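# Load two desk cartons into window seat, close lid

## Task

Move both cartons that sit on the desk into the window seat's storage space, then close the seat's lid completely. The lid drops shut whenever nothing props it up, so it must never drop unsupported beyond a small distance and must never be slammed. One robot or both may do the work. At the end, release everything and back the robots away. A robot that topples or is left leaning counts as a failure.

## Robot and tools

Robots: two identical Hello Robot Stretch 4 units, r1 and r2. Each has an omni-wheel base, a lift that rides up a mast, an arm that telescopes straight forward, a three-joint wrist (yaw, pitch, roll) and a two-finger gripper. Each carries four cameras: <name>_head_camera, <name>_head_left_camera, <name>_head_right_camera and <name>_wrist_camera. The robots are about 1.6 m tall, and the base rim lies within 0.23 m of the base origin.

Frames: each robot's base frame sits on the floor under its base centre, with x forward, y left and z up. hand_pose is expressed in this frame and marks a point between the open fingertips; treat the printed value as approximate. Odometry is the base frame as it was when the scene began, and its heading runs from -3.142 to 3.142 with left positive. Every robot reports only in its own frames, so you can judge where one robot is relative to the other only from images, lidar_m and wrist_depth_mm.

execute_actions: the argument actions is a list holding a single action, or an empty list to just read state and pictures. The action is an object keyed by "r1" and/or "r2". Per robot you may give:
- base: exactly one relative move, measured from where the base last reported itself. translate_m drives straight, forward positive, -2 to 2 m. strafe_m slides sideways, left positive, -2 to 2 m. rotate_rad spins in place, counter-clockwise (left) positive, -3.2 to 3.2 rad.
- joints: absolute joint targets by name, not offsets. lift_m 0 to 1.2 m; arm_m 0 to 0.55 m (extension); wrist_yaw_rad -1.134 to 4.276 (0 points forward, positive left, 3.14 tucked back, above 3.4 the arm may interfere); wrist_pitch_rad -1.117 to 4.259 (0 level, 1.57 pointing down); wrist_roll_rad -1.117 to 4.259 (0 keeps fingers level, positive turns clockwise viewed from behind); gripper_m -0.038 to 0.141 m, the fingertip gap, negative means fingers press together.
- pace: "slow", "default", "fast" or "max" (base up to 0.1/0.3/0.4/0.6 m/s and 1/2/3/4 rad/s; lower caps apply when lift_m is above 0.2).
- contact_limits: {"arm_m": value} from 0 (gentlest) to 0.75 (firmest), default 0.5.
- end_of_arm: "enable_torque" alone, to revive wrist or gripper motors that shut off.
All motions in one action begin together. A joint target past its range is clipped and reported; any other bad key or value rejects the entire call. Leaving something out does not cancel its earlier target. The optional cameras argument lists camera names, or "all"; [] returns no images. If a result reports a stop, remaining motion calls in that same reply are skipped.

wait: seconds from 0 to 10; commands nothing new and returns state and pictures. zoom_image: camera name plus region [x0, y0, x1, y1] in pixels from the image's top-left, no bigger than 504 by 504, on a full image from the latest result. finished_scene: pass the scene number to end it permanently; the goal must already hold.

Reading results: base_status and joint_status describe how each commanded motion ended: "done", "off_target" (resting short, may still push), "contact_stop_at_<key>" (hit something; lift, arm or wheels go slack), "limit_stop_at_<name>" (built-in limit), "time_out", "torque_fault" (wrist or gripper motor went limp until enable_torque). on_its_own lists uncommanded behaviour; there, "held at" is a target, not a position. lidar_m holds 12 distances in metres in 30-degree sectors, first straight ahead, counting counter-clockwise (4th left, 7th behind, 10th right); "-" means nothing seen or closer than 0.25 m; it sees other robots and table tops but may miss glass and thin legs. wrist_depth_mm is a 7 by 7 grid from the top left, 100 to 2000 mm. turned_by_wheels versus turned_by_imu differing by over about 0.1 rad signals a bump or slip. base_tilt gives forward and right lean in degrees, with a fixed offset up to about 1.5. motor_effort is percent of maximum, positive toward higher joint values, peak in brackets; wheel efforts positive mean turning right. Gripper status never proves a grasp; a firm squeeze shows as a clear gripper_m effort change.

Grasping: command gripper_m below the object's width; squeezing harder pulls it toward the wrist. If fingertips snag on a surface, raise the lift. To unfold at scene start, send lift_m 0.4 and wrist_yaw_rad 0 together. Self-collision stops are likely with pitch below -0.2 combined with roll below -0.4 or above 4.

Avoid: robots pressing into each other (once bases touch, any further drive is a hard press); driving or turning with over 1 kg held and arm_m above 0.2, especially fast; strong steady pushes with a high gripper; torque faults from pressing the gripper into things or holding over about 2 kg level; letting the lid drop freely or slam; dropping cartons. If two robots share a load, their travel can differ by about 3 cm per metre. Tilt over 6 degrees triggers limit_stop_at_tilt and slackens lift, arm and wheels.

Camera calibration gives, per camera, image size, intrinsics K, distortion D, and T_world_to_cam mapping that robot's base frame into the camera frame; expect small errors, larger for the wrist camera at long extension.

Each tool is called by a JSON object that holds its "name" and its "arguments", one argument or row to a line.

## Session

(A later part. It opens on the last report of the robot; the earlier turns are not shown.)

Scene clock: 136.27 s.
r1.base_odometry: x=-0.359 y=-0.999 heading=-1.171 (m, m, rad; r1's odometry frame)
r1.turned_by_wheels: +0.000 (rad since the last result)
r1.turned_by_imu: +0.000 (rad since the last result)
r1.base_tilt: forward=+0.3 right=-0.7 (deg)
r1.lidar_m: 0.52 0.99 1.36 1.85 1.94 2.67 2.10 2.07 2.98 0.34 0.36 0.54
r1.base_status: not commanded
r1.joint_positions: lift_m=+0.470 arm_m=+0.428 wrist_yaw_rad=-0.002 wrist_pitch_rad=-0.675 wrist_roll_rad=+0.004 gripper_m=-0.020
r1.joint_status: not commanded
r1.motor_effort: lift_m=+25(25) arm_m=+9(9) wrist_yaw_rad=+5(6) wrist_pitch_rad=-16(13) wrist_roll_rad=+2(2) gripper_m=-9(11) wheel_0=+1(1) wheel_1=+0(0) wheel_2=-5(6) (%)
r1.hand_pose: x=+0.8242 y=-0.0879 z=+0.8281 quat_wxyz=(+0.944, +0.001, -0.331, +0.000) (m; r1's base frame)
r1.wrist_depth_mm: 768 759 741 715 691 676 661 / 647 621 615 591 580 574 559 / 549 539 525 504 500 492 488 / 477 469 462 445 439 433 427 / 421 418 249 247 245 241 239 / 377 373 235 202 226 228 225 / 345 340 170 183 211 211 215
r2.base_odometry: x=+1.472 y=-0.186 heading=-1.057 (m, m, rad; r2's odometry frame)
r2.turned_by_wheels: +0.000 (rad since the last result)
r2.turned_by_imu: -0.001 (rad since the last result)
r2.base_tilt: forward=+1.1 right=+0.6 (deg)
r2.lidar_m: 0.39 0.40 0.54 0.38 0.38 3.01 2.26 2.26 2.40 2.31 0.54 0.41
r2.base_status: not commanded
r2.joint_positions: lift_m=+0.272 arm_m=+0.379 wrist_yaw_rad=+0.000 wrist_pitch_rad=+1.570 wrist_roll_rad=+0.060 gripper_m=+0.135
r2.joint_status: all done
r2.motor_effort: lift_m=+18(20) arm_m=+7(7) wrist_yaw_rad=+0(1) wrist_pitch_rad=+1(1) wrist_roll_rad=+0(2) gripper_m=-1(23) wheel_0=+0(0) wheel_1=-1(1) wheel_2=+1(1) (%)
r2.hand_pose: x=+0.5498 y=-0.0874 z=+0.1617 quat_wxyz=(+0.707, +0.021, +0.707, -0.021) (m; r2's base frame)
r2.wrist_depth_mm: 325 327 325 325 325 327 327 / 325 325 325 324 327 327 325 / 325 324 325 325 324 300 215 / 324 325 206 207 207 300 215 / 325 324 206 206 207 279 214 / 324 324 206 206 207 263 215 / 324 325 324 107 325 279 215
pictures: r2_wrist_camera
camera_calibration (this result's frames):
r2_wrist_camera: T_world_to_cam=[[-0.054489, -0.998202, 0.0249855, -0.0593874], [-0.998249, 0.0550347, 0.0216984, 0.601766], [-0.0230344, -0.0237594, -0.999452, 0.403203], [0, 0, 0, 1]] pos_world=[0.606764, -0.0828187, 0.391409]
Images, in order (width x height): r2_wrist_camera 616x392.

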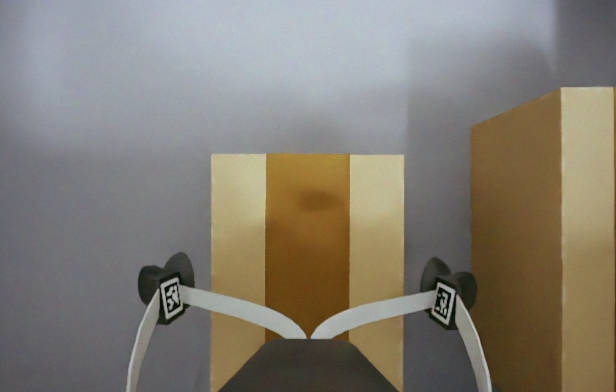

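{"name": "execute_actions", "arguments": {
  "actions": [
    {"r1": {"joints": {"arm_m": 0.335, "lift_m": 0.44}}, "r2": {"joints": {"lift_m": 0.55, "arm_m": 0.31, "wrist_pitch_rad": 0.7}, "pace": "max"}}
  ],
  "cameras": ["r1_wrist_camera", "r2_head_camera", "r2_wrist_camera"]
}}

Scene clock: 159.03 s.
r1.base_odometry: x=-0.359 y=-0.999 heading=-1.171 (m, m, rad; r1's odometry frame)
r1.turned_by_wheels: +0.000 (rad since the last result)
r1.turned_by_imu: +0.001 (rad since the last result)
r1.base_tilt: forward=+0.3 right=-0.8 (deg)
r1.lidar_m: 0.53 0.99 1.40 1.86 1.93 2.69 2.08 2.11 3.00 0.36 0.37 0.54
r1.base_status: not commanded
r1.joint_positions: lift_m=+0.440 arm_m=+0.336 wrist_yaw_rad=-0.002 wrist_pitch_rad=-0.668 wrist_roll_rad=+0.004 gripper_m=-0.020
r1.joint_status: all done
r1.on_its_own: wrist_pitch_rad is at rest, and its effort (-36) is outside its rest range (-23 to +23)
r1.motor_effort: lift_m=+21(23) arm_m=-7(9) wrist_yaw_rad=+5(8) wrist_pitch_rad=-36(37) wrist_roll_rad=+1(2) gripper_m=-10(11) wheel_0=+1(1) wheel_1=+0(0) wheel_2=-5(6) (%)
r1.hand_pose: x=+0.7334 y=-0.0878 z=+0.7968 quat_wxyz=(+0.945, +0.001, -0.328, +0.000) (m; r1's base frame)
r1.wrist_depth_mm: 946 917 904 891 854 831 809 / 798 778 750 741 723 707 691 / 676 668 654 627 621 609 603 / 591 580 574 554 549 539 535 / 525 517 237 236 234 231 229 / 473 466 233 204 196 227 226 / 430 424 181 181 222 221 221
r2.base_odometry: x=+1.472 y=-0.186 heading=-1.057 (m, m, rad; r2's odometry frame)
r2.turned_by_wheels: +0.000 (rad since the last result)
r2.turned_by_imu: -0.002 (rad since the last result)
r2.base_tilt: forward=+1.2 right=+0.7 (deg)
r2.lidar_m: 0.39 0.42 0.55 0.39 0.41 3.01 2.25 2.28 2.39 2.32 0.56 0.42
r2.base_status: not commanded
r2.joint_positions: lift_m=+0.550 arm_m=+0.311 wrist_yaw_rad=+0.000 wrist_pitch_rad=+0.702 wrist_roll_rad=+0.060 gripper_m=+0.135
r2.joint_status: all done
r2.motor_effort: lift_m=+20(25) arm_m=-8(9) wrist_yaw_rad=-1(1) wrist_pitch_rad=-4(9) wrist_roll_rad=-1(3) gripper_m=-1(0) wheel_0=+0(0) wheel_1=-1(1) wheel_2=+1(1) (%)
r2.hand_pose: x=+0.7025 y=-0.0874 z=+0.5418 quat_wxyz=(+0.939, +0.028, +0.344, -0.010) (m; r2's base frame)
r2.wrist_depth_mm: - - - - - - - / 108 108 108 108 110 110 - / 138 138 138 137 137 137 136 / 200 199 200 198 198 197 196 / 384 310 375 373 370 362 362 / 449 433 413 421 407 413 427 / 559 549 525 107 508 517 512
pictures: r1_wrist_camera, r2_head_camera, r2_wrist_camera
camera_calibration (this result's frames):
r1_wrist_camera: T_world_to_cam=[[0.0410552, -0.999155, 0.00198987, -0.108934], [0.646726, 0.0250557, -0.762311, 0.201192], [0.761617, 0.0325837, 0.647208, -0.847748], [0, 0, 0, 1]] pos_world=[0.520015, -0.0862601, 0.702257]
r2_wrist_camera: T_world_to_cam=[[-0.0543581, -0.998194, -0.0255756, -0.0332532], [-0.661627, 0.0551899, -0.747799, 0.926376], [0.74786, -0.0237274, -0.663433, 0.0629527], [0, 0, 0, 1]] pos_world=[0.564028, -0.082826, 0.733657]
Images, in order (width x height): r1_wrist_camera 616x392, r2_head_camera 420x560, r2_wrist_camera 616x392.

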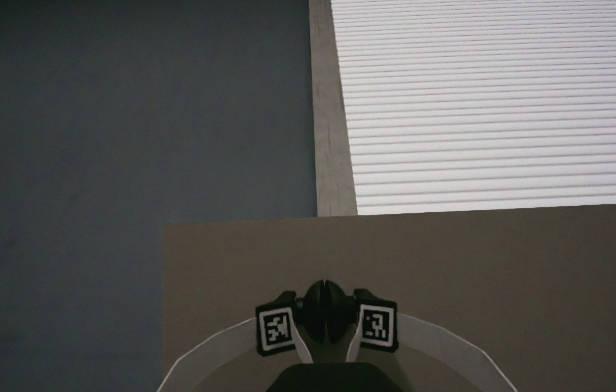

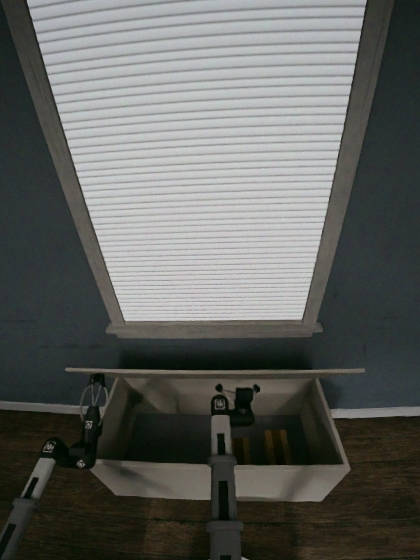

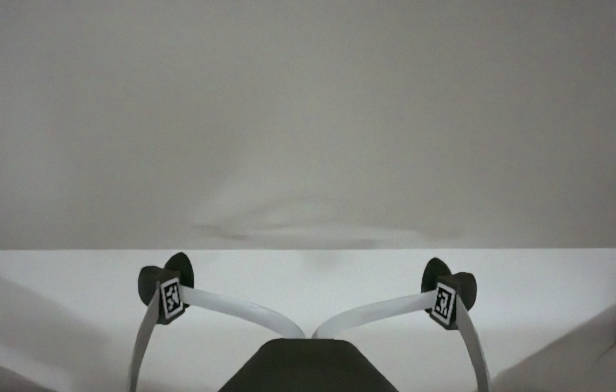

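{"name": "execute_actions", "arguments": {
  "actions": [
    {"r1": {"joints": {"arm_m": 0.268, "lift_m": 0.377}}, "r2": {"base": {"translate_m": -0.14}, "joints": {"arm_m": 0.07, "gripper_m": -0.02, "wrist_roll_rad": 0.0}, "pace": "max"}}
  ],
  "cameras": ["r1_wrist_camera", "r2_head_camera"]
}}

Scene clock: 163.90 s.
r1.base_odometry: x=-0.359 y=-0.999 heading=-1.171 (m, m, rad; r1's odometry frame)
r1.turned_by_wheels: +0.000 (rad since the last result)
r1.turned_by_imu: +0.001 (rad since the last result)
r1.base_tilt: forward=+0.2 right=-0.8 (deg)
r1.lidar_m: 0.53 0.99 1.39 1.84 1.96 2.67 2.05 2.08 0.40 0.33 0.45 0.55
r1.base_status: not commanded
r1.joint_positions: lift_m=+0.377 arm_m=+0.269 wrist_yaw_rad=-0.003 wrist_pitch_rad=-0.676 wrist_roll_rad=+0.004 gripper_m=-0.020
r1.joint_status: all done
r1.motor_effort: lift_m=+20(20) arm_m=-5(4) wrist_yaw_rad=+7(9) wrist_pitch_rad=-13(35) wrist_roll_rad=+1(2) gripper_m=-8(8) wheel_0=+1(1) wheel_1=+0(0) wheel_2=-5(5) (%)
r1.hand_pose: x=+0.6646 y=-0.0880 z=+0.7357 quat_wxyz=(+0.943, +0.001, -0.332, -0.001) (m; r1's base frame)
r1.wrist_depth_mm: 1118 1098 1060 1025 1008 976 946 / 931 904 878 854 842 831 809 / 798 778 759 741 723 715 707 / 683 683 661 647 640 634 621 / 609 591 228 227 226 224 223 / 544 535 231 208 193 227 227 / 500 488 235 181 232 230 230
r2.base_odometry: x=+1.403 y=-0.064 heading=-1.057 (m, m, rad; r2's odometry frame)
r2.turned_by_wheels: +0.000 (rad since the last result)
r2.turned_by_imu: -0.001 (rad since the last result)
r2.base_tilt: forward=+1.0 right=+0.6 (deg)
r2.lidar_m: 0.53 0.56 0.39 0.34 0.45 2.87 2.08 2.09 2.41 2.30 1.33 0.56
r2.base_status: done
r2.joint_positions: lift_m=+0.550 arm_m=+0.071 wrist_yaw_rad=+0.000 wrist_pitch_rad=+0.702 wrist_roll_rad=+0.000 gripper_m=-0.020
r2.joint_status: all done
r2.motor_effort: lift_m=+20(20) arm_m=-8(8) wrist_yaw_rad=+3(0) wrist_pitch_rad=-4(4) wrist_roll_rad=-2(3) gripper_m=-11(12) wheel_0=+2(6) wheel_1=+2(7) wheel_2=-1(12) (%)
r2.hand_pose: x=+0.4625 y=-0.0875 z=+0.5418 quat_wxyz=(+0.939, +0.000, +0.344, +0.000) (m; r2's base frame)
r2.wrist_depth_mm: 477 469 455 442 436 424 415 / 676 676 640 627 603 585 564 / 750 750 741 732 707 691 603 / 820 854 842 809 809 768 554 / 364 359 355 351 866 715 500 / 421 407 183 205 187 368 362 / 525 480 469 107 439 421 433
pictures: r1_wrist_camera, r2_head_camera
camera_calibration (this result's frames):
r1_wrist_camera: T_world_to_cam=[[0.0402362, -0.999187, 0.00234201, -0.105881], [0.653001, 0.0245214, -0.75696, 0.191031], [0.756287, 0.0319866, 0.653457, -0.756904], [0, 0, 0, 1]] pos_world=[0.451954, -0.0862686, 0.639455]
Images, in order (width x height): r1_wrist_camera 616x392, r2_head_camera 420x560.

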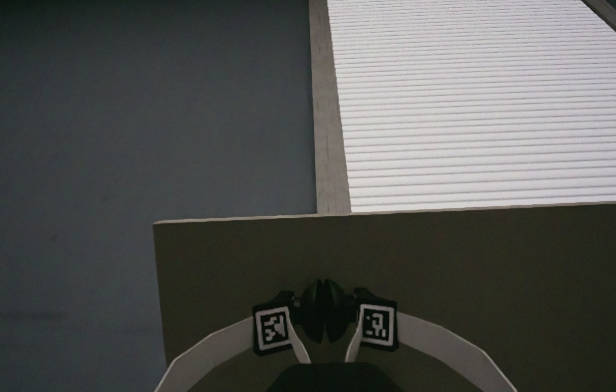

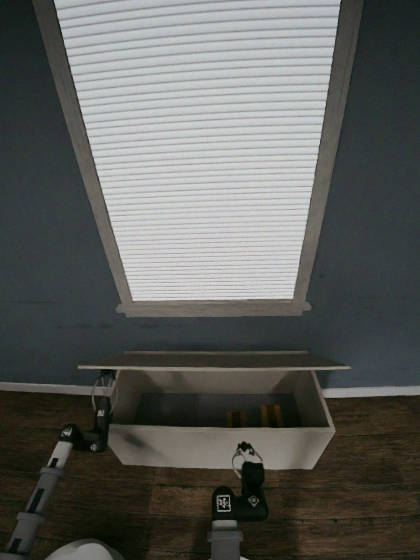

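{"name": "execute_actions", "arguments": {
  "actions": [
    {"r1": {"joints": {"arm_m": 0.222, "lift_m": 0.306}}, "r2": {"base": {"rotate_rad": -0.055}, "joints": {"arm_m": 0.10, "lift_m": 0.095, "wrist_pitch_rad": -0.68}, "pace": "max"}}
  ],
  "cameras": ["r1_wrist_camera", "r2_head_camera", "r2_wrist_camera"]
}}

Scene clock: 167.80 s.
r1.base_odometry: x=-0.359 y=-0.999 heading=-1.171 (m, m, rad; r1's odometry frame)
r1.turned_by_wheels: +0.000 (rad since the last result)
r1.turned_by_imu: +0.001 (rad since the last result)
r1.base_tilt: forward=+0.3 right=-0.8 (deg)
r1.lidar_m: 0.52 1.00 1.40 1.85 1.92 2.69 2.07 2.10 0.38 0.36 0.44 0.54
r1.base_status: not commanded
r1.joint_positions: lift_m=+0.306 arm_m=+0.223 wrist_yaw_rad=-0.004 wrist_pitch_rad=-0.683 wrist_roll_rad=+0.004 gripper_m=-0.020
r1.joint_status: all done
r1.on_its_own: wrist_yaw_rad is at rest, and its effort (+14) is outside its rest range (-13 to +13)
r1.motor_effort: lift_m=+20(22) arm_m=-3(10) wrist_yaw_rad=+14(12) wrist_pitch_rad=+8(46) wrist_roll_rad=+2(2) gripper_m=-6(9) wheel_0=+2(2) wheel_1=+0(0) wheel_2=-5(5) (%)
r1.hand_pose: x=+0.6169 y=-0.0884 z=+0.6663 quat_wxyz=(+0.942, +0.001, -0.335, -0.002) (m; r1's base frame)
r1.wrist_depth_mm: 1229 1205 1160 1138 1118 1098 1025 / 1025 991 976 976 931 917 904 / 866 866 842 820 798 788 778 / 750 750 741 715 707 699 691 / 668 640 219 219 218 217 216 / 591 585 229 207 192 229 229 / 544 535 241 186 240 236 241
r2.base_odometry: x=+1.403 y=-0.064 heading=-1.112 (m, m, rad; r2's odometry frame)
r2.turned_by_wheels: -0.055 (rad since the last result)
r2.turned_by_imu: -0.058 (rad since the last result)
r2.base_tilt: forward=+1.2 right=+0.6 (deg)
r2.lidar_m: 0.54 0.56 0.42 0.38 0.44 2.92 2.05 2.09 2.42 2.32 1.39 0.55
r2.base_status: done
r2.joint_positions: lift_m=+0.095 arm_m=+0.099 wrist_yaw_rad=+0.000 wrist_pitch_rad=-0.678 wrist_roll_rad=+0.000 gripper_m=-0.020
r2.joint_status: all done
r2.motor_effort: lift_m=+16(20) arm_m=+7(9) wrist_yaw_rad=-1(3) wrist_pitch_rad=-5(12) wrist_roll_rad=-3(3) gripper_m=-11(10) wheel_0=+0(5) wheel_1=+0(7) wheel_2=-1(8) (%)
r2.hand_pose: x=+0.4943 y=-0.0874 z=+0.4544 quat_wxyz=(+0.943, +0.000, -0.332, +0.000) (m; r2's base frame)
r2.wrist_depth_mm: 1430 1397 1397 1464 1430 1499 1464 / 1160 1160 1182 1205 1229 1205 1229 / 455 455 455 991 1008 1042 1042 / 473 466 473 466 469 473 469 / 504 496 496 496 496 492 504 / 272 276 183 206 187 517 521 / 249 245 251 107 252 250 254
pictures: r1_wrist_camera, r2_head_camera, r2_wrist_camera
camera_calibration (this result's frames):
r1_wrist_camera: T_world_to_cam=[[0.0383258, -0.999262, 0.00263823, -0.103242], [0.658277, 0.0232611, -0.752416, 0.163265], [0.7518, 0.0305737, 0.658682, -0.676241], [0, 0, 0, 1]] pos_world=[0.40488, -0.0862889, 0.568544]
r2_wrist_camera: T_world_to_cam=[[-0.0227288, -0.999674, -0.011668, -0.0688966], [0.609548, -0.00460617, -0.792736, 0.110053], [0.792423, -0.0251301, 0.609454, -0.439883], [0, 0, 0, 1]] pos_world=[0.279925, -0.0794215, 0.354528]
Images, in order (width x height): r1_wrist_camera 616x392, r2_head_camera 420x560, r2_wrist_camera 616x392.

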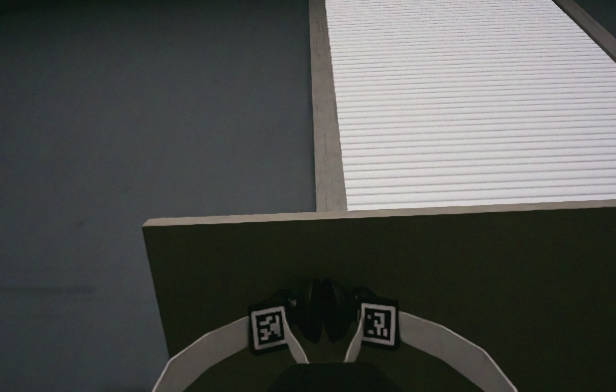

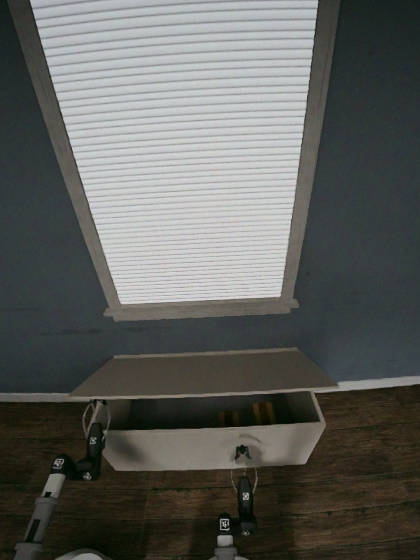

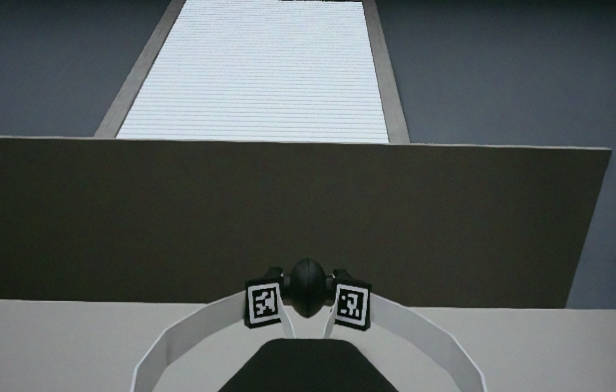

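{"name": "execute_actions", "arguments": {
  "actions": [
    {"r1": {"joints": {"arm_m": 0.206, "lift_m": 0.25}}, "r2": {"joints": {"arm_m": 0.185}, "pace": "slow", "contact_limits": {"arm_m": 0.1}}}
  ],
  "cameras": ["r1_wrist_camera", "r2_wrist_camera"]
}}

Scene clock: 174.63 s.
r1.base_odometry: x=-0.359 y=-0.999 heading=-1.171 (m, m, rad; r1's odometry frame)
r1.turned_by_wheels: +0.000 (rad since the last result)
r1.turned_by_imu: +0.000 (rad since the last result)
r1.base_tilt: forward=+0.3 right=-0.7 (deg)
r1.lidar_m: 0.49 0.99 1.39 1.86 1.95 2.69 2.07 2.11 0.40 0.33 0.45 0.55
r1.base_status: not commanded
r1.joint_positions: lift_m=+0.250 arm_m=+0.206 wrist_yaw_rad=-0.006 wrist_pitch_rad=-0.684 wrist_roll_rad=+0.004 gripper_m=-0.020
r1.joint_status: all done
r1.on_its_own: wrist_yaw_rad is at rest, and its effort (+18) is outside its rest range (-13 to +13)
r1.motor_effort: lift_m=+21(20) arm_m=-2(4) wrist_yaw_rad=+18(17) wrist_pitch_rad=+9(20) wrist_roll_rad=+1(2) gripper_m=-7(8) wheel_0=+2(2) wheel_1=+1(0) wheel_2=-7(7) (%)
r1.hand_pose: x=+0.6004 y=-0.0888 z=+0.6103 quat_wxyz=(+0.942, +0.001, -0.335, -0.002) (m; r1's base frame)
r1.wrist_depth_mm: 1281 1255 1229 1205 1138 1118 1078 / 1042 1025 1008 991 976 946 931 / 891 878 854 842 820 809 798 / 778 759 750 741 723 206 203 / 683 647 212 211 212 212 211 / 615 591 228 213 208 231 231 / 554 554 180 186 250 199 253
r2.base_odometry: x=+1.403 y=-0.063 heading=-1.112 (m, m, rad; r2's odometry frame)
r2.turned_by_wheels: +0.000 (rad since the last result)
r2.turned_by_imu: -0.002 (rad since the last result)
r2.base_tilt: forward=+1.1 right=+0.7 (deg)
r2.lidar_m: 0.54 0.56 0.42 0.37 0.41 2.92 2.05 2.07 2.40 2.32 1.43 0.56
r2.base_status: not commanded
r2.joint_positions: lift_m=+0.095 arm_m=+0.156 wrist_yaw_rad=-0.008 wrist_pitch_rad=-0.692 wrist_roll_rad=+0.000 gripper_m=-0.020
r2.joint_status: arm_m contact_stop (moved +0.058 of +0.086)
r2.on_its_own: arm_m is slack since a contact_stop (your +0.185 is given up); wrist_yaw_rad is at rest, and its effort (+23) is outside its rest range (-13 to +13); wrist_pitch_rad is at rest, and its effort (+35) is outside its rest range (-23 to +23)
r2.motor_effort: lift_m=+17(18) arm_m=+0(16) wrist_yaw_rad=+23(26) wrist_pitch_rad=+35(37) wrist_roll_rad=-2(3) gripper_m=-5(10) wheel_0=+2(2) wheel_1=+2(2) wheel_2=-8(9) (%)
r2.contact_limits: arm_m 0.1
r2.hand_pose: x=+0.5487 y=-0.0893 z=+0.4573 quat_wxyz=(+0.941, -0.001, -0.339, -0.004) (m; r2's base frame)
r2.wrist_depth_mm: 1308 1308 1308 1336 1366 1397 1430 / 1098 1078 1098 1098 1098 1138 1138 / 353 355 357 357 357 359 364 / 379 379 382 379 379 379 382 / 410 407 415 407 413 415 415 / 217 220 185 210 185 225 226 / 197 195 200 107 203 200 205
pictures: r1_wrist_camera, r2_wrist_camera
camera_calibration (this result's frames):
r1_wrist_camera: T_world_to_cam=[[0.0366846, -0.999323, 0.00265929, -0.101862], [0.658684, 0.0221785, -0.752093, 0.131429], [0.751525, 0.0293418, 0.659052, -0.627129], [0, 0, 0, 1]] pos_world=[0.38847, -0.0863072, 0.512428]
r2_wrist_camera: T_world_to_cam=[[-0.0309081, -0.99945, -0.0119763, -0.0648281], [0.620483, -0.00979201, -0.784159, 0.0689137], [0.783611, -0.031668, 0.620444, -0.485567], [0, 0, 0, 1]] pos_world=[0.335732, -0.0794946, 0.35453]
Images, in order (width x height): r1_wrist_camera 616x392, r2_wrist_camera 616x392.

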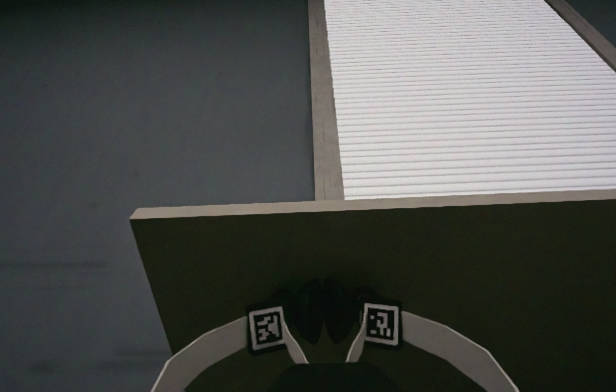

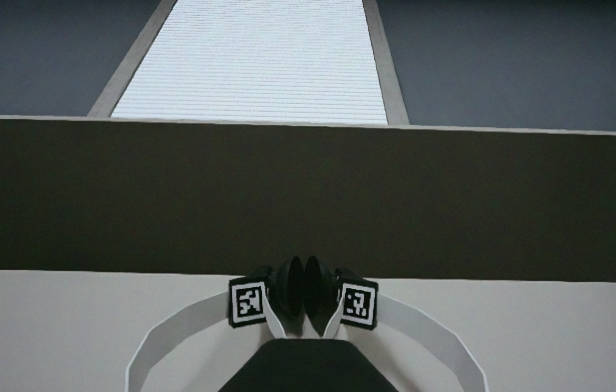

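{"name": "execute_actions", "arguments": {
  "actions": [
    {"r1": {"joints": {"arm_m": 0.191, "lift_m": 0.172}}, "r2": {"joints": {"arm_m": 0.152, "lift_m": 0.2}, "pace": "max"}}
  ],
  "cameras": ["r1_wrist_camera", "r2_wrist_camera", "r2_head_camera"]
}}

Scene clock: 178.57 s.
r1.base_odometry: x=-0.359 y=-0.999 heading=-1.171 (m, m, rad; r1's odometry frame)
r1.turned_by_wheels: +0.000 (rad since the last result)
r1.turned_by_imu: +0.001 (rad since the last result)
r1.base_tilt: forward=+0.2 right=-0.7 (deg)
r1.lidar_m: 0.51 0.99 1.40 1.85 1.93 2.66 2.07 2.09 0.40 0.35 0.47 0.55
r1.base_status: not commanded
r1.joint_positions: lift_m=+0.172 arm_m=+0.192 wrist_yaw_rad=+0.000 wrist_pitch_rad=-0.678 wrist_roll_rad=+0.004 gripper_m=-0.020
r1.joint_status: all done
r1.motor_effort: lift_m=+16(22) arm_m=-3(5) wrist_yaw_rad=+2(19) wrist_pitch_rad=-8(32) wrist_roll_rad=+2(1) gripper_m=-10(14) wheel_0=+2(2) wheel_1=+0(0) wheel_2=-4(7) (%)
r1.hand_pose: x=+0.5871 y=-0.0875 z=+0.5314 quat_wxyz=(+0.943, +0.002, -0.332, +0.000) (m; r1's base frame)
r1.wrist_depth_mm: 1281 1281 1229 1205 1160 1138 1098 / 1078 1042 1042 991 991 960 946 / 917 904 878 866 831 831 809 / 798 788 211 206 207 205 203 / 707 676 228 228 228 229 229 / 634 627 254 204 247 262 264 / 574 564 177 178 298 287 304
r2.base_odometry: x=+1.403 y=-0.064 heading=-1.112 (m, m, rad; r2's odometry frame)
r2.turned_by_wheels: +0.000 (rad since the last result)
r2.turned_by_imu: -0.001 (rad since the last result)
r2.base_tilt: forward=+1.1 right=+0.7 (deg)
r2.lidar_m: 0.54 0.52 0.39 0.37 0.42 2.90 2.05 2.06 2.43 2.33 1.36 0.53
r2.base_status: not commanded
r2.joint_positions: lift_m=+0.200 arm_m=+0.152 wrist_yaw_rad=-0.003 wrist_pitch_rad=-0.673 wrist_roll_rad=+0.000 gripper_m=-0.020
r2.joint_status: all done
r2.motor_effort: lift_m=+24(30) arm_m=-2(5) wrist_yaw_rad=+10(25) wrist_pitch_rad=-20(34) wrist_roll_rad=-1(3) gripper_m=-6(12) wheel_0=+0(2) wheel_1=+2(2) wheel_2=-3(8) (%)
r2.hand_pose: x=+0.5486 y=-0.0882 z=+0.5575 quat_wxyz=(+0.944, +0.000, -0.330, -0.002) (m; r2's base frame)
r2.wrist_depth_mm: 1255 1255 1229 1255 1281 1281 1308 / 1042 1042 1060 1060 1060 1098 1098 / 878 904 917 917 917 931 960 / 798 788 798 809 809 820 831 / 234 233 236 691 699 707 741 / 256 255 185 206 185 253 254 / 309 294 294 107 291 294 304
pictures: r1_wrist_camera, r2_head_camera, r2_wrist_camera
camera_calibration (this result's frames):
r1_wrist_camera: T_world_to_cam=[[0.0424009, -0.999098, 0.00240465, -0.103094], [0.654058, 0.0259381, -0.755999, 0.0859235], [0.755255, 0.0336279, 0.654568, -0.564637], [0, 0, 0, 1]] pos_world=[0.374617, -0.0862421, 0.434799]
r2_wrist_camera: T_world_to_cam=[[-0.0262445, -0.999589, -0.0115424, -0.0653724], [0.605488, -0.0067078, -0.795826, 0.162556], [0.795421, -0.0278749, 0.605415, -0.54537], [0, 0, 0, 1]] pos_world=[0.333658, -0.0794572, 0.458787]
Images, in order (width x height): r1_wrist_camera 616x392, r2_head_camera 420x560, r2_wrist_camera 616x392.

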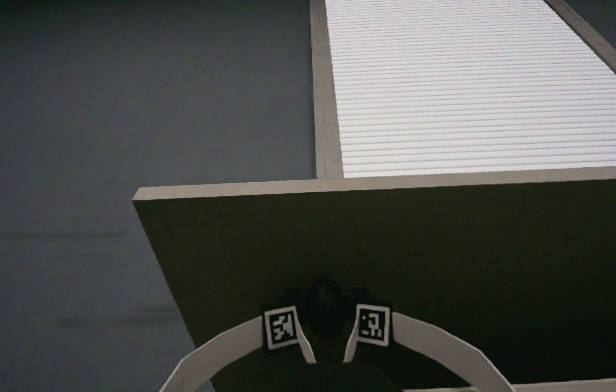

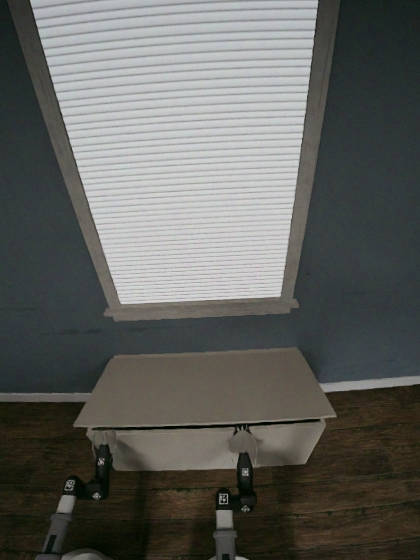

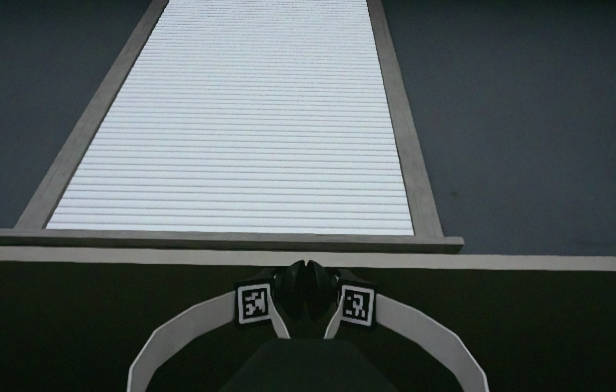

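{"name": "zoom_image", "arguments": {
  "camera": "r2_wrist_camera",
  "region": [200, 210, 420, 350]
}}

{"name": "zoom_image", "arguments": {
  "camera": "r2_head_camera",
  "region": [180, 390, 320, 490]
}}

Region (200, 210, 420, 350) of r2_wrist_camera's 616x392 image, scaled by 2.291; it fills the top 321 rows of this view, and the rest is white.

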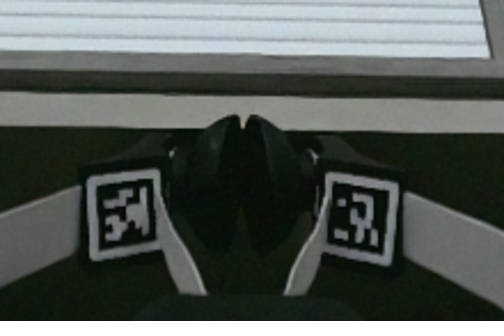

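Region (180, 390, 320, 490) of r2_head_camera's 420x560 image, scaled by 3.600, with more detail than that image has; it fills the top 360 rows of this view, and the rest is white.

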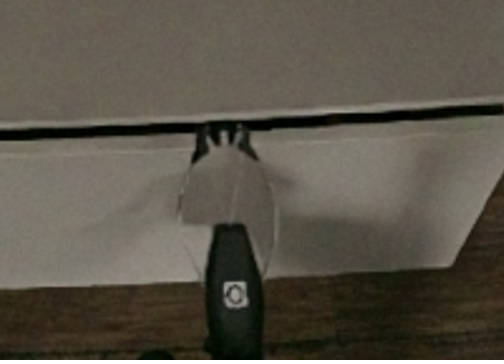

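{"name": "execute_actions", "arguments": {
  "actions": [
    {"r1": {"base": {"translate_m": -0.4}, "joints": {"arm_m": 0.05}, "pace": "max"}, "r2": {"joints": {"arm_m": 0.149, "lift_m": 0.085}, "pace": "slow"}}
  ],
  "cameras": ["r1_head_camera", "r2_wrist_camera", "r2_head_camera"]
}}

Scene clock: 184.50 s.
r1.base_odometry: x=-0.515 y=-0.630 heading=-1.170 (m, m, rad; r1's odometry frame)
r1.turned_by_wheels: +0.000 (rad since the last result)
r1.turned_by_imu: +0.002 (rad since the last result)
r1.base_tilt: forward=+0.3 right=-0.7 (deg)
r1.lidar_m: 0.91 1.41 1.93 1.87 1.91 2.47 1.64 1.68 3.00 2.87 0.47 0.54
r1.base_status: done
r1.joint_positions: lift_m=+0.172 arm_m=+0.051 wrist_yaw_rad=+0.000 wrist_pitch_rad=-0.678 wrist_roll_rad=+0.004 gripper_m=-0.020
r1.joint_status: all done
r1.motor_effort: lift_m=+16(16) arm_m=-8(8) wrist_yaw_rad=+0(0) wrist_pitch_rad=-8(10) wrist_roll_rad=+2(2) gripper_m=-12(11) wheel_0=+1(9) wheel_1=+2(6) wheel_2=-1(13) (%)
r1.hand_pose: x=+0.4470 y=-0.0874 z=+0.5314 quat_wxyz=(+0.943, +0.002, -0.333, +0.001) (m; r1's base frame)
r1.wrist_depth_mm: - - - - - - - / - - - 1863 1921 1808 1863 / 1708 1661 1661 1618 1618 1576 1537 / 1499 1499 1464 1464 1397 1397 1366 / 1336 1336 1281 1308 1255 1255 1229 / 1205 1182 1182 203 1098 1118 1118 / 1078 1078 177 178 991 991 1008
r2.base_odometry: x=+1.403 y=-0.063 heading=-1.112 (m, m, rad; r2's odometry frame)
r2.turned_by_wheels: +0.000 (rad since the last result)
r2.turned_by_imu: -0.002 (rad since the last result)
r2.base_tilt: forward=+1.1 right=+0.7 (deg)
r2.lidar_m: 0.52 0.54 0.76 0.45 0.46 0.55 2.03 2.06 2.42 2.30 1.40 0.56
r2.base_status: not commanded
r2.joint_positions: lift_m=+0.085 arm_m=+0.150 wrist_yaw_rad=-0.003 wrist_pitch_rad=-0.686 wrist_roll_rad=+0.000 gripper_m=-0.020
r2.joint_status: all done
r2.motor_effort: lift_m=+13(24) arm_m=-3(4) wrist_yaw_rad=+8(16) wrist_pitch_rad=+18(23) wrist_roll_rad=-2(3) gripper_m=-10(11) wheel_0=+0(0) wheel_1=+2(2) wheel_2=-4(4) (%)
r2.hand_pose: x=+0.5434 y=-0.0880 z=+0.4464 quat_wxyz=(+0.942, +0.000, -0.336, -0.001) (m; r2's base frame)
r2.wrist_depth_mm: 1336 1336 1397 1336 1366 1397 1397 / 1098 1078 1098 1098 1118 1160 1160 / 946 946 931 946 976 976 991 / 788 820 820 842 842 831 854 / 239 240 241 236 239 245 504 / 224 225 184 204 185 229 230 / 203 201 205 107 207 206 208
pictures: r1_head_camera, r2_head_camera, r2_wrist_camera
camera_calibration (this result's frames):
r2_wrist_camera: T_world_to_cam=[[-0.0253281, -0.999609, -0.011845, -0.0669763], [0.615987, -0.00627356, -0.787731, 0.067941], [0.787349, -0.0272481, 0.615905, -0.47426], [0, 0, 0, 1]] pos_world=[0.329861, -0.0794465, 0.344825]
Images, in order (width x height): r1_head_camera 420x560, r2_head_camera 420x560, r2_wrist_camera 616x392.

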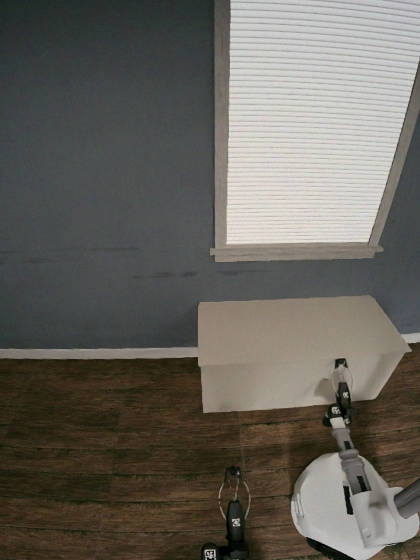

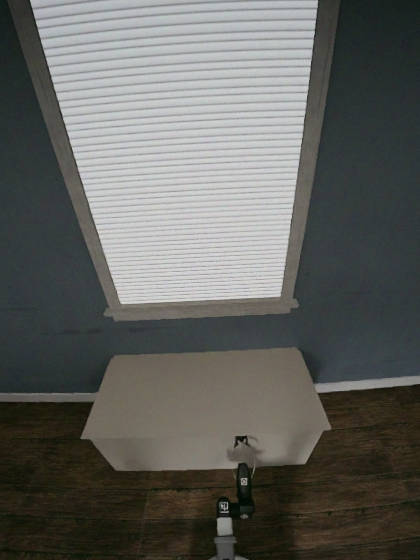

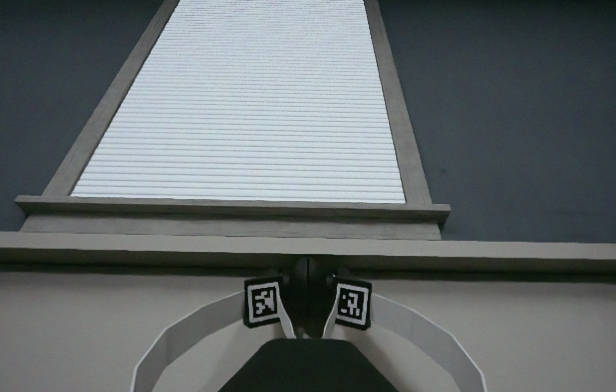

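{"name": "zoom_image", "arguments": {
  "camera": "r2_wrist_camera",
  "region": [150, 200, 470, 350]
}}

Region (150, 200, 470, 350) of r2_wrist_camera's 616x392 image, scaled by 1.575; it fills the top 236 rows of this view, and the rest is white.

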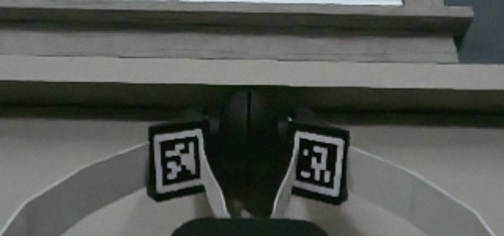

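{"name": "execute_actions", "arguments": {
  "actions": [
    {"r2": {"base": {"translate_m": -0.36}, "joints": {"arm_m": 0.07}, "pace": "max"}}
  ],
  "cameras": ["r1_head_camera", "r2_wrist_camera", "r2_head_camera"]
}}

Scene clock: 187.53 s.
r1.base_odometry: x=-0.515 y=-0.630 heading=-1.170 (m, m, rad; r1's odometry frame)
r1.turned_by_wheels: +0.000 (rad since the last result)
r1.turned_by_imu: +0.000 (rad since the last result)
r1.base_tilt: forward=+0.2 right=-0.6 (deg)
r1.lidar_m: 0.89 1.42 1.92 1.86 1.96 2.46 1.65 1.67 0.42 0.36 0.38 0.95
r1.base_status: not commanded
r1.joint_positions: lift_m=+0.172 arm_m=+0.051 wrist_yaw_rad=+0.000 wrist_pitch_rad=-0.678 wrist_roll_rad=+0.004 gripper_m=-0.020
r1.joint_status: not commanded
r1.motor_effort: lift_m=+16(16) arm_m=-8(8) wrist_yaw_rad=+0(1) wrist_pitch_rad=-8(5) wrist_roll_rad=+1(2) gripper_m=-11(13) wheel_0=+1(1) wheel_1=+2(1) wheel_2=-1(1) (%)
r1.hand_pose: x=+0.4470 y=-0.0874 z=+0.5314 quat_wxyz=(+0.943, +0.002, -0.333, +0.001) (m; r1's base frame)
r1.wrist_depth_mm: - - - - - - - / - - - 1921 1863 1808 1808 / 1708 1708 1661 1618 1576 1576 1537 / 1537 1499 1430 1430 1397 1397 1336 / 1336 1308 1308 1281 1255 1255 1205 / 1182 1182 1160 203 1098 1118 1098 / 1078 1078 177 178 991 991 1025
r2.base_odometry: x=+1.244 y=+0.259 heading=-1.112 (m, m, rad; r2's odometry frame)
r2.turned_by_wheels: +0.000 (rad since the last result)
r2.turned_by_imu: +0.000 (rad since the last result)
r2.base_tilt: forward=+1.1 right=+0.7 (deg)
r2.lidar_m: 0.87 0.92 0.41 0.35 0.40 2.55 1.66 1.69 2.44 2.32 1.93 0.94
r2.base_status: done
r2.joint_positions: lift_m=+0.085 arm_m=+0.071 wrist_yaw_rad=+0.000 wrist_pitch_rad=-0.678 wrist_roll_rad=+0.000 gripper_m=-0.020
r2.joint_status: all done
r2.motor_effort: lift_m=+15(15) arm_m=-8(10) wrist_yaw_rad=+1(8) wrist_pitch_rad=-3(18) wrist_roll_rad=-4(3) gripper_m=-11(14) wheel_0=+1(6) wheel_1=+2(9) wheel_2=+1(15) (%)
r2.hand_pose: x=+0.4668 y=-0.0874 z=+0.4445 quat_wxyz=(+0.943, +0.000, -0.333, +0.000) (m; r2's base frame)
r2.wrist_depth_mm: - - - - - - - / 1756 1808 1756 1863 1756 1808 1921 / 1537 1576 1576 1537 1576 1576 1576 / 1366 1336 1366 1366 1397 1397 1366 / 1205 1205 1205 1229 1205 1205 1255 / 1078 1098 185 206 187 1118 1118 / 991 960 976 107 1008 1008 1008
pictures: r1_head_camera, r2_head_camera, r2_wrist_camera
camera_calibration (this result's frames):
r2_wrist_camera: T_world_to_cam=[[-0.022842, -0.999672, -0.0116204, -0.0696215], [0.609941, -0.00472549, -0.792433, 0.118697], [0.792118, -0.0251885, 0.609848, -0.412102], [0, 0, 0, 1]] pos_world=[0.252445, -0.0794179, 0.34457]
Images, in order (width x height): r1_head_camera 420x560, r2_head_camera 420x560, r2_wrist_camera 616x392.

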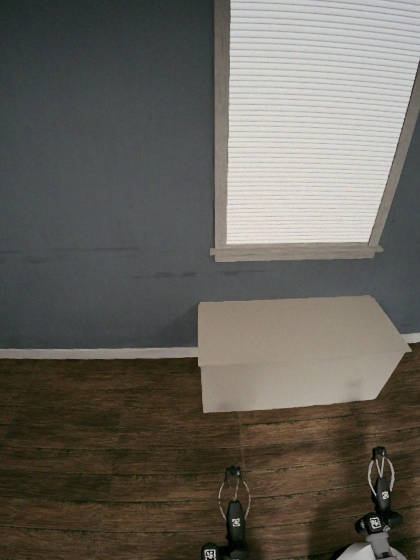

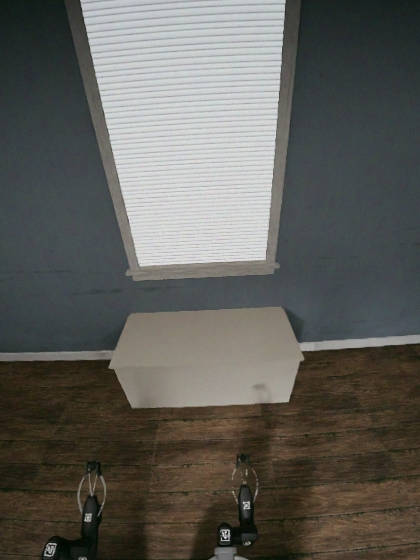

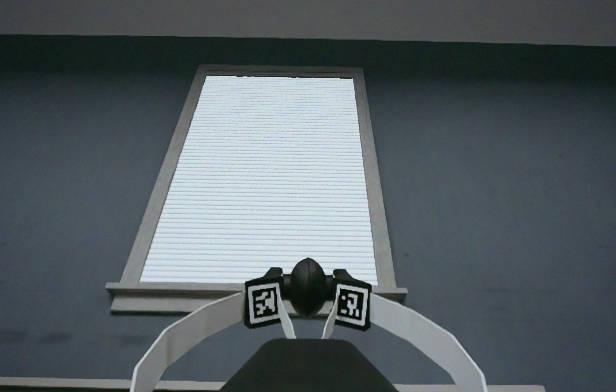

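The lid is shut, both cartons are inside, and both robots are clear.

{"name": "finished_scene", "arguments": {
  "scene": 2
}}

The scene is finished: the task was done.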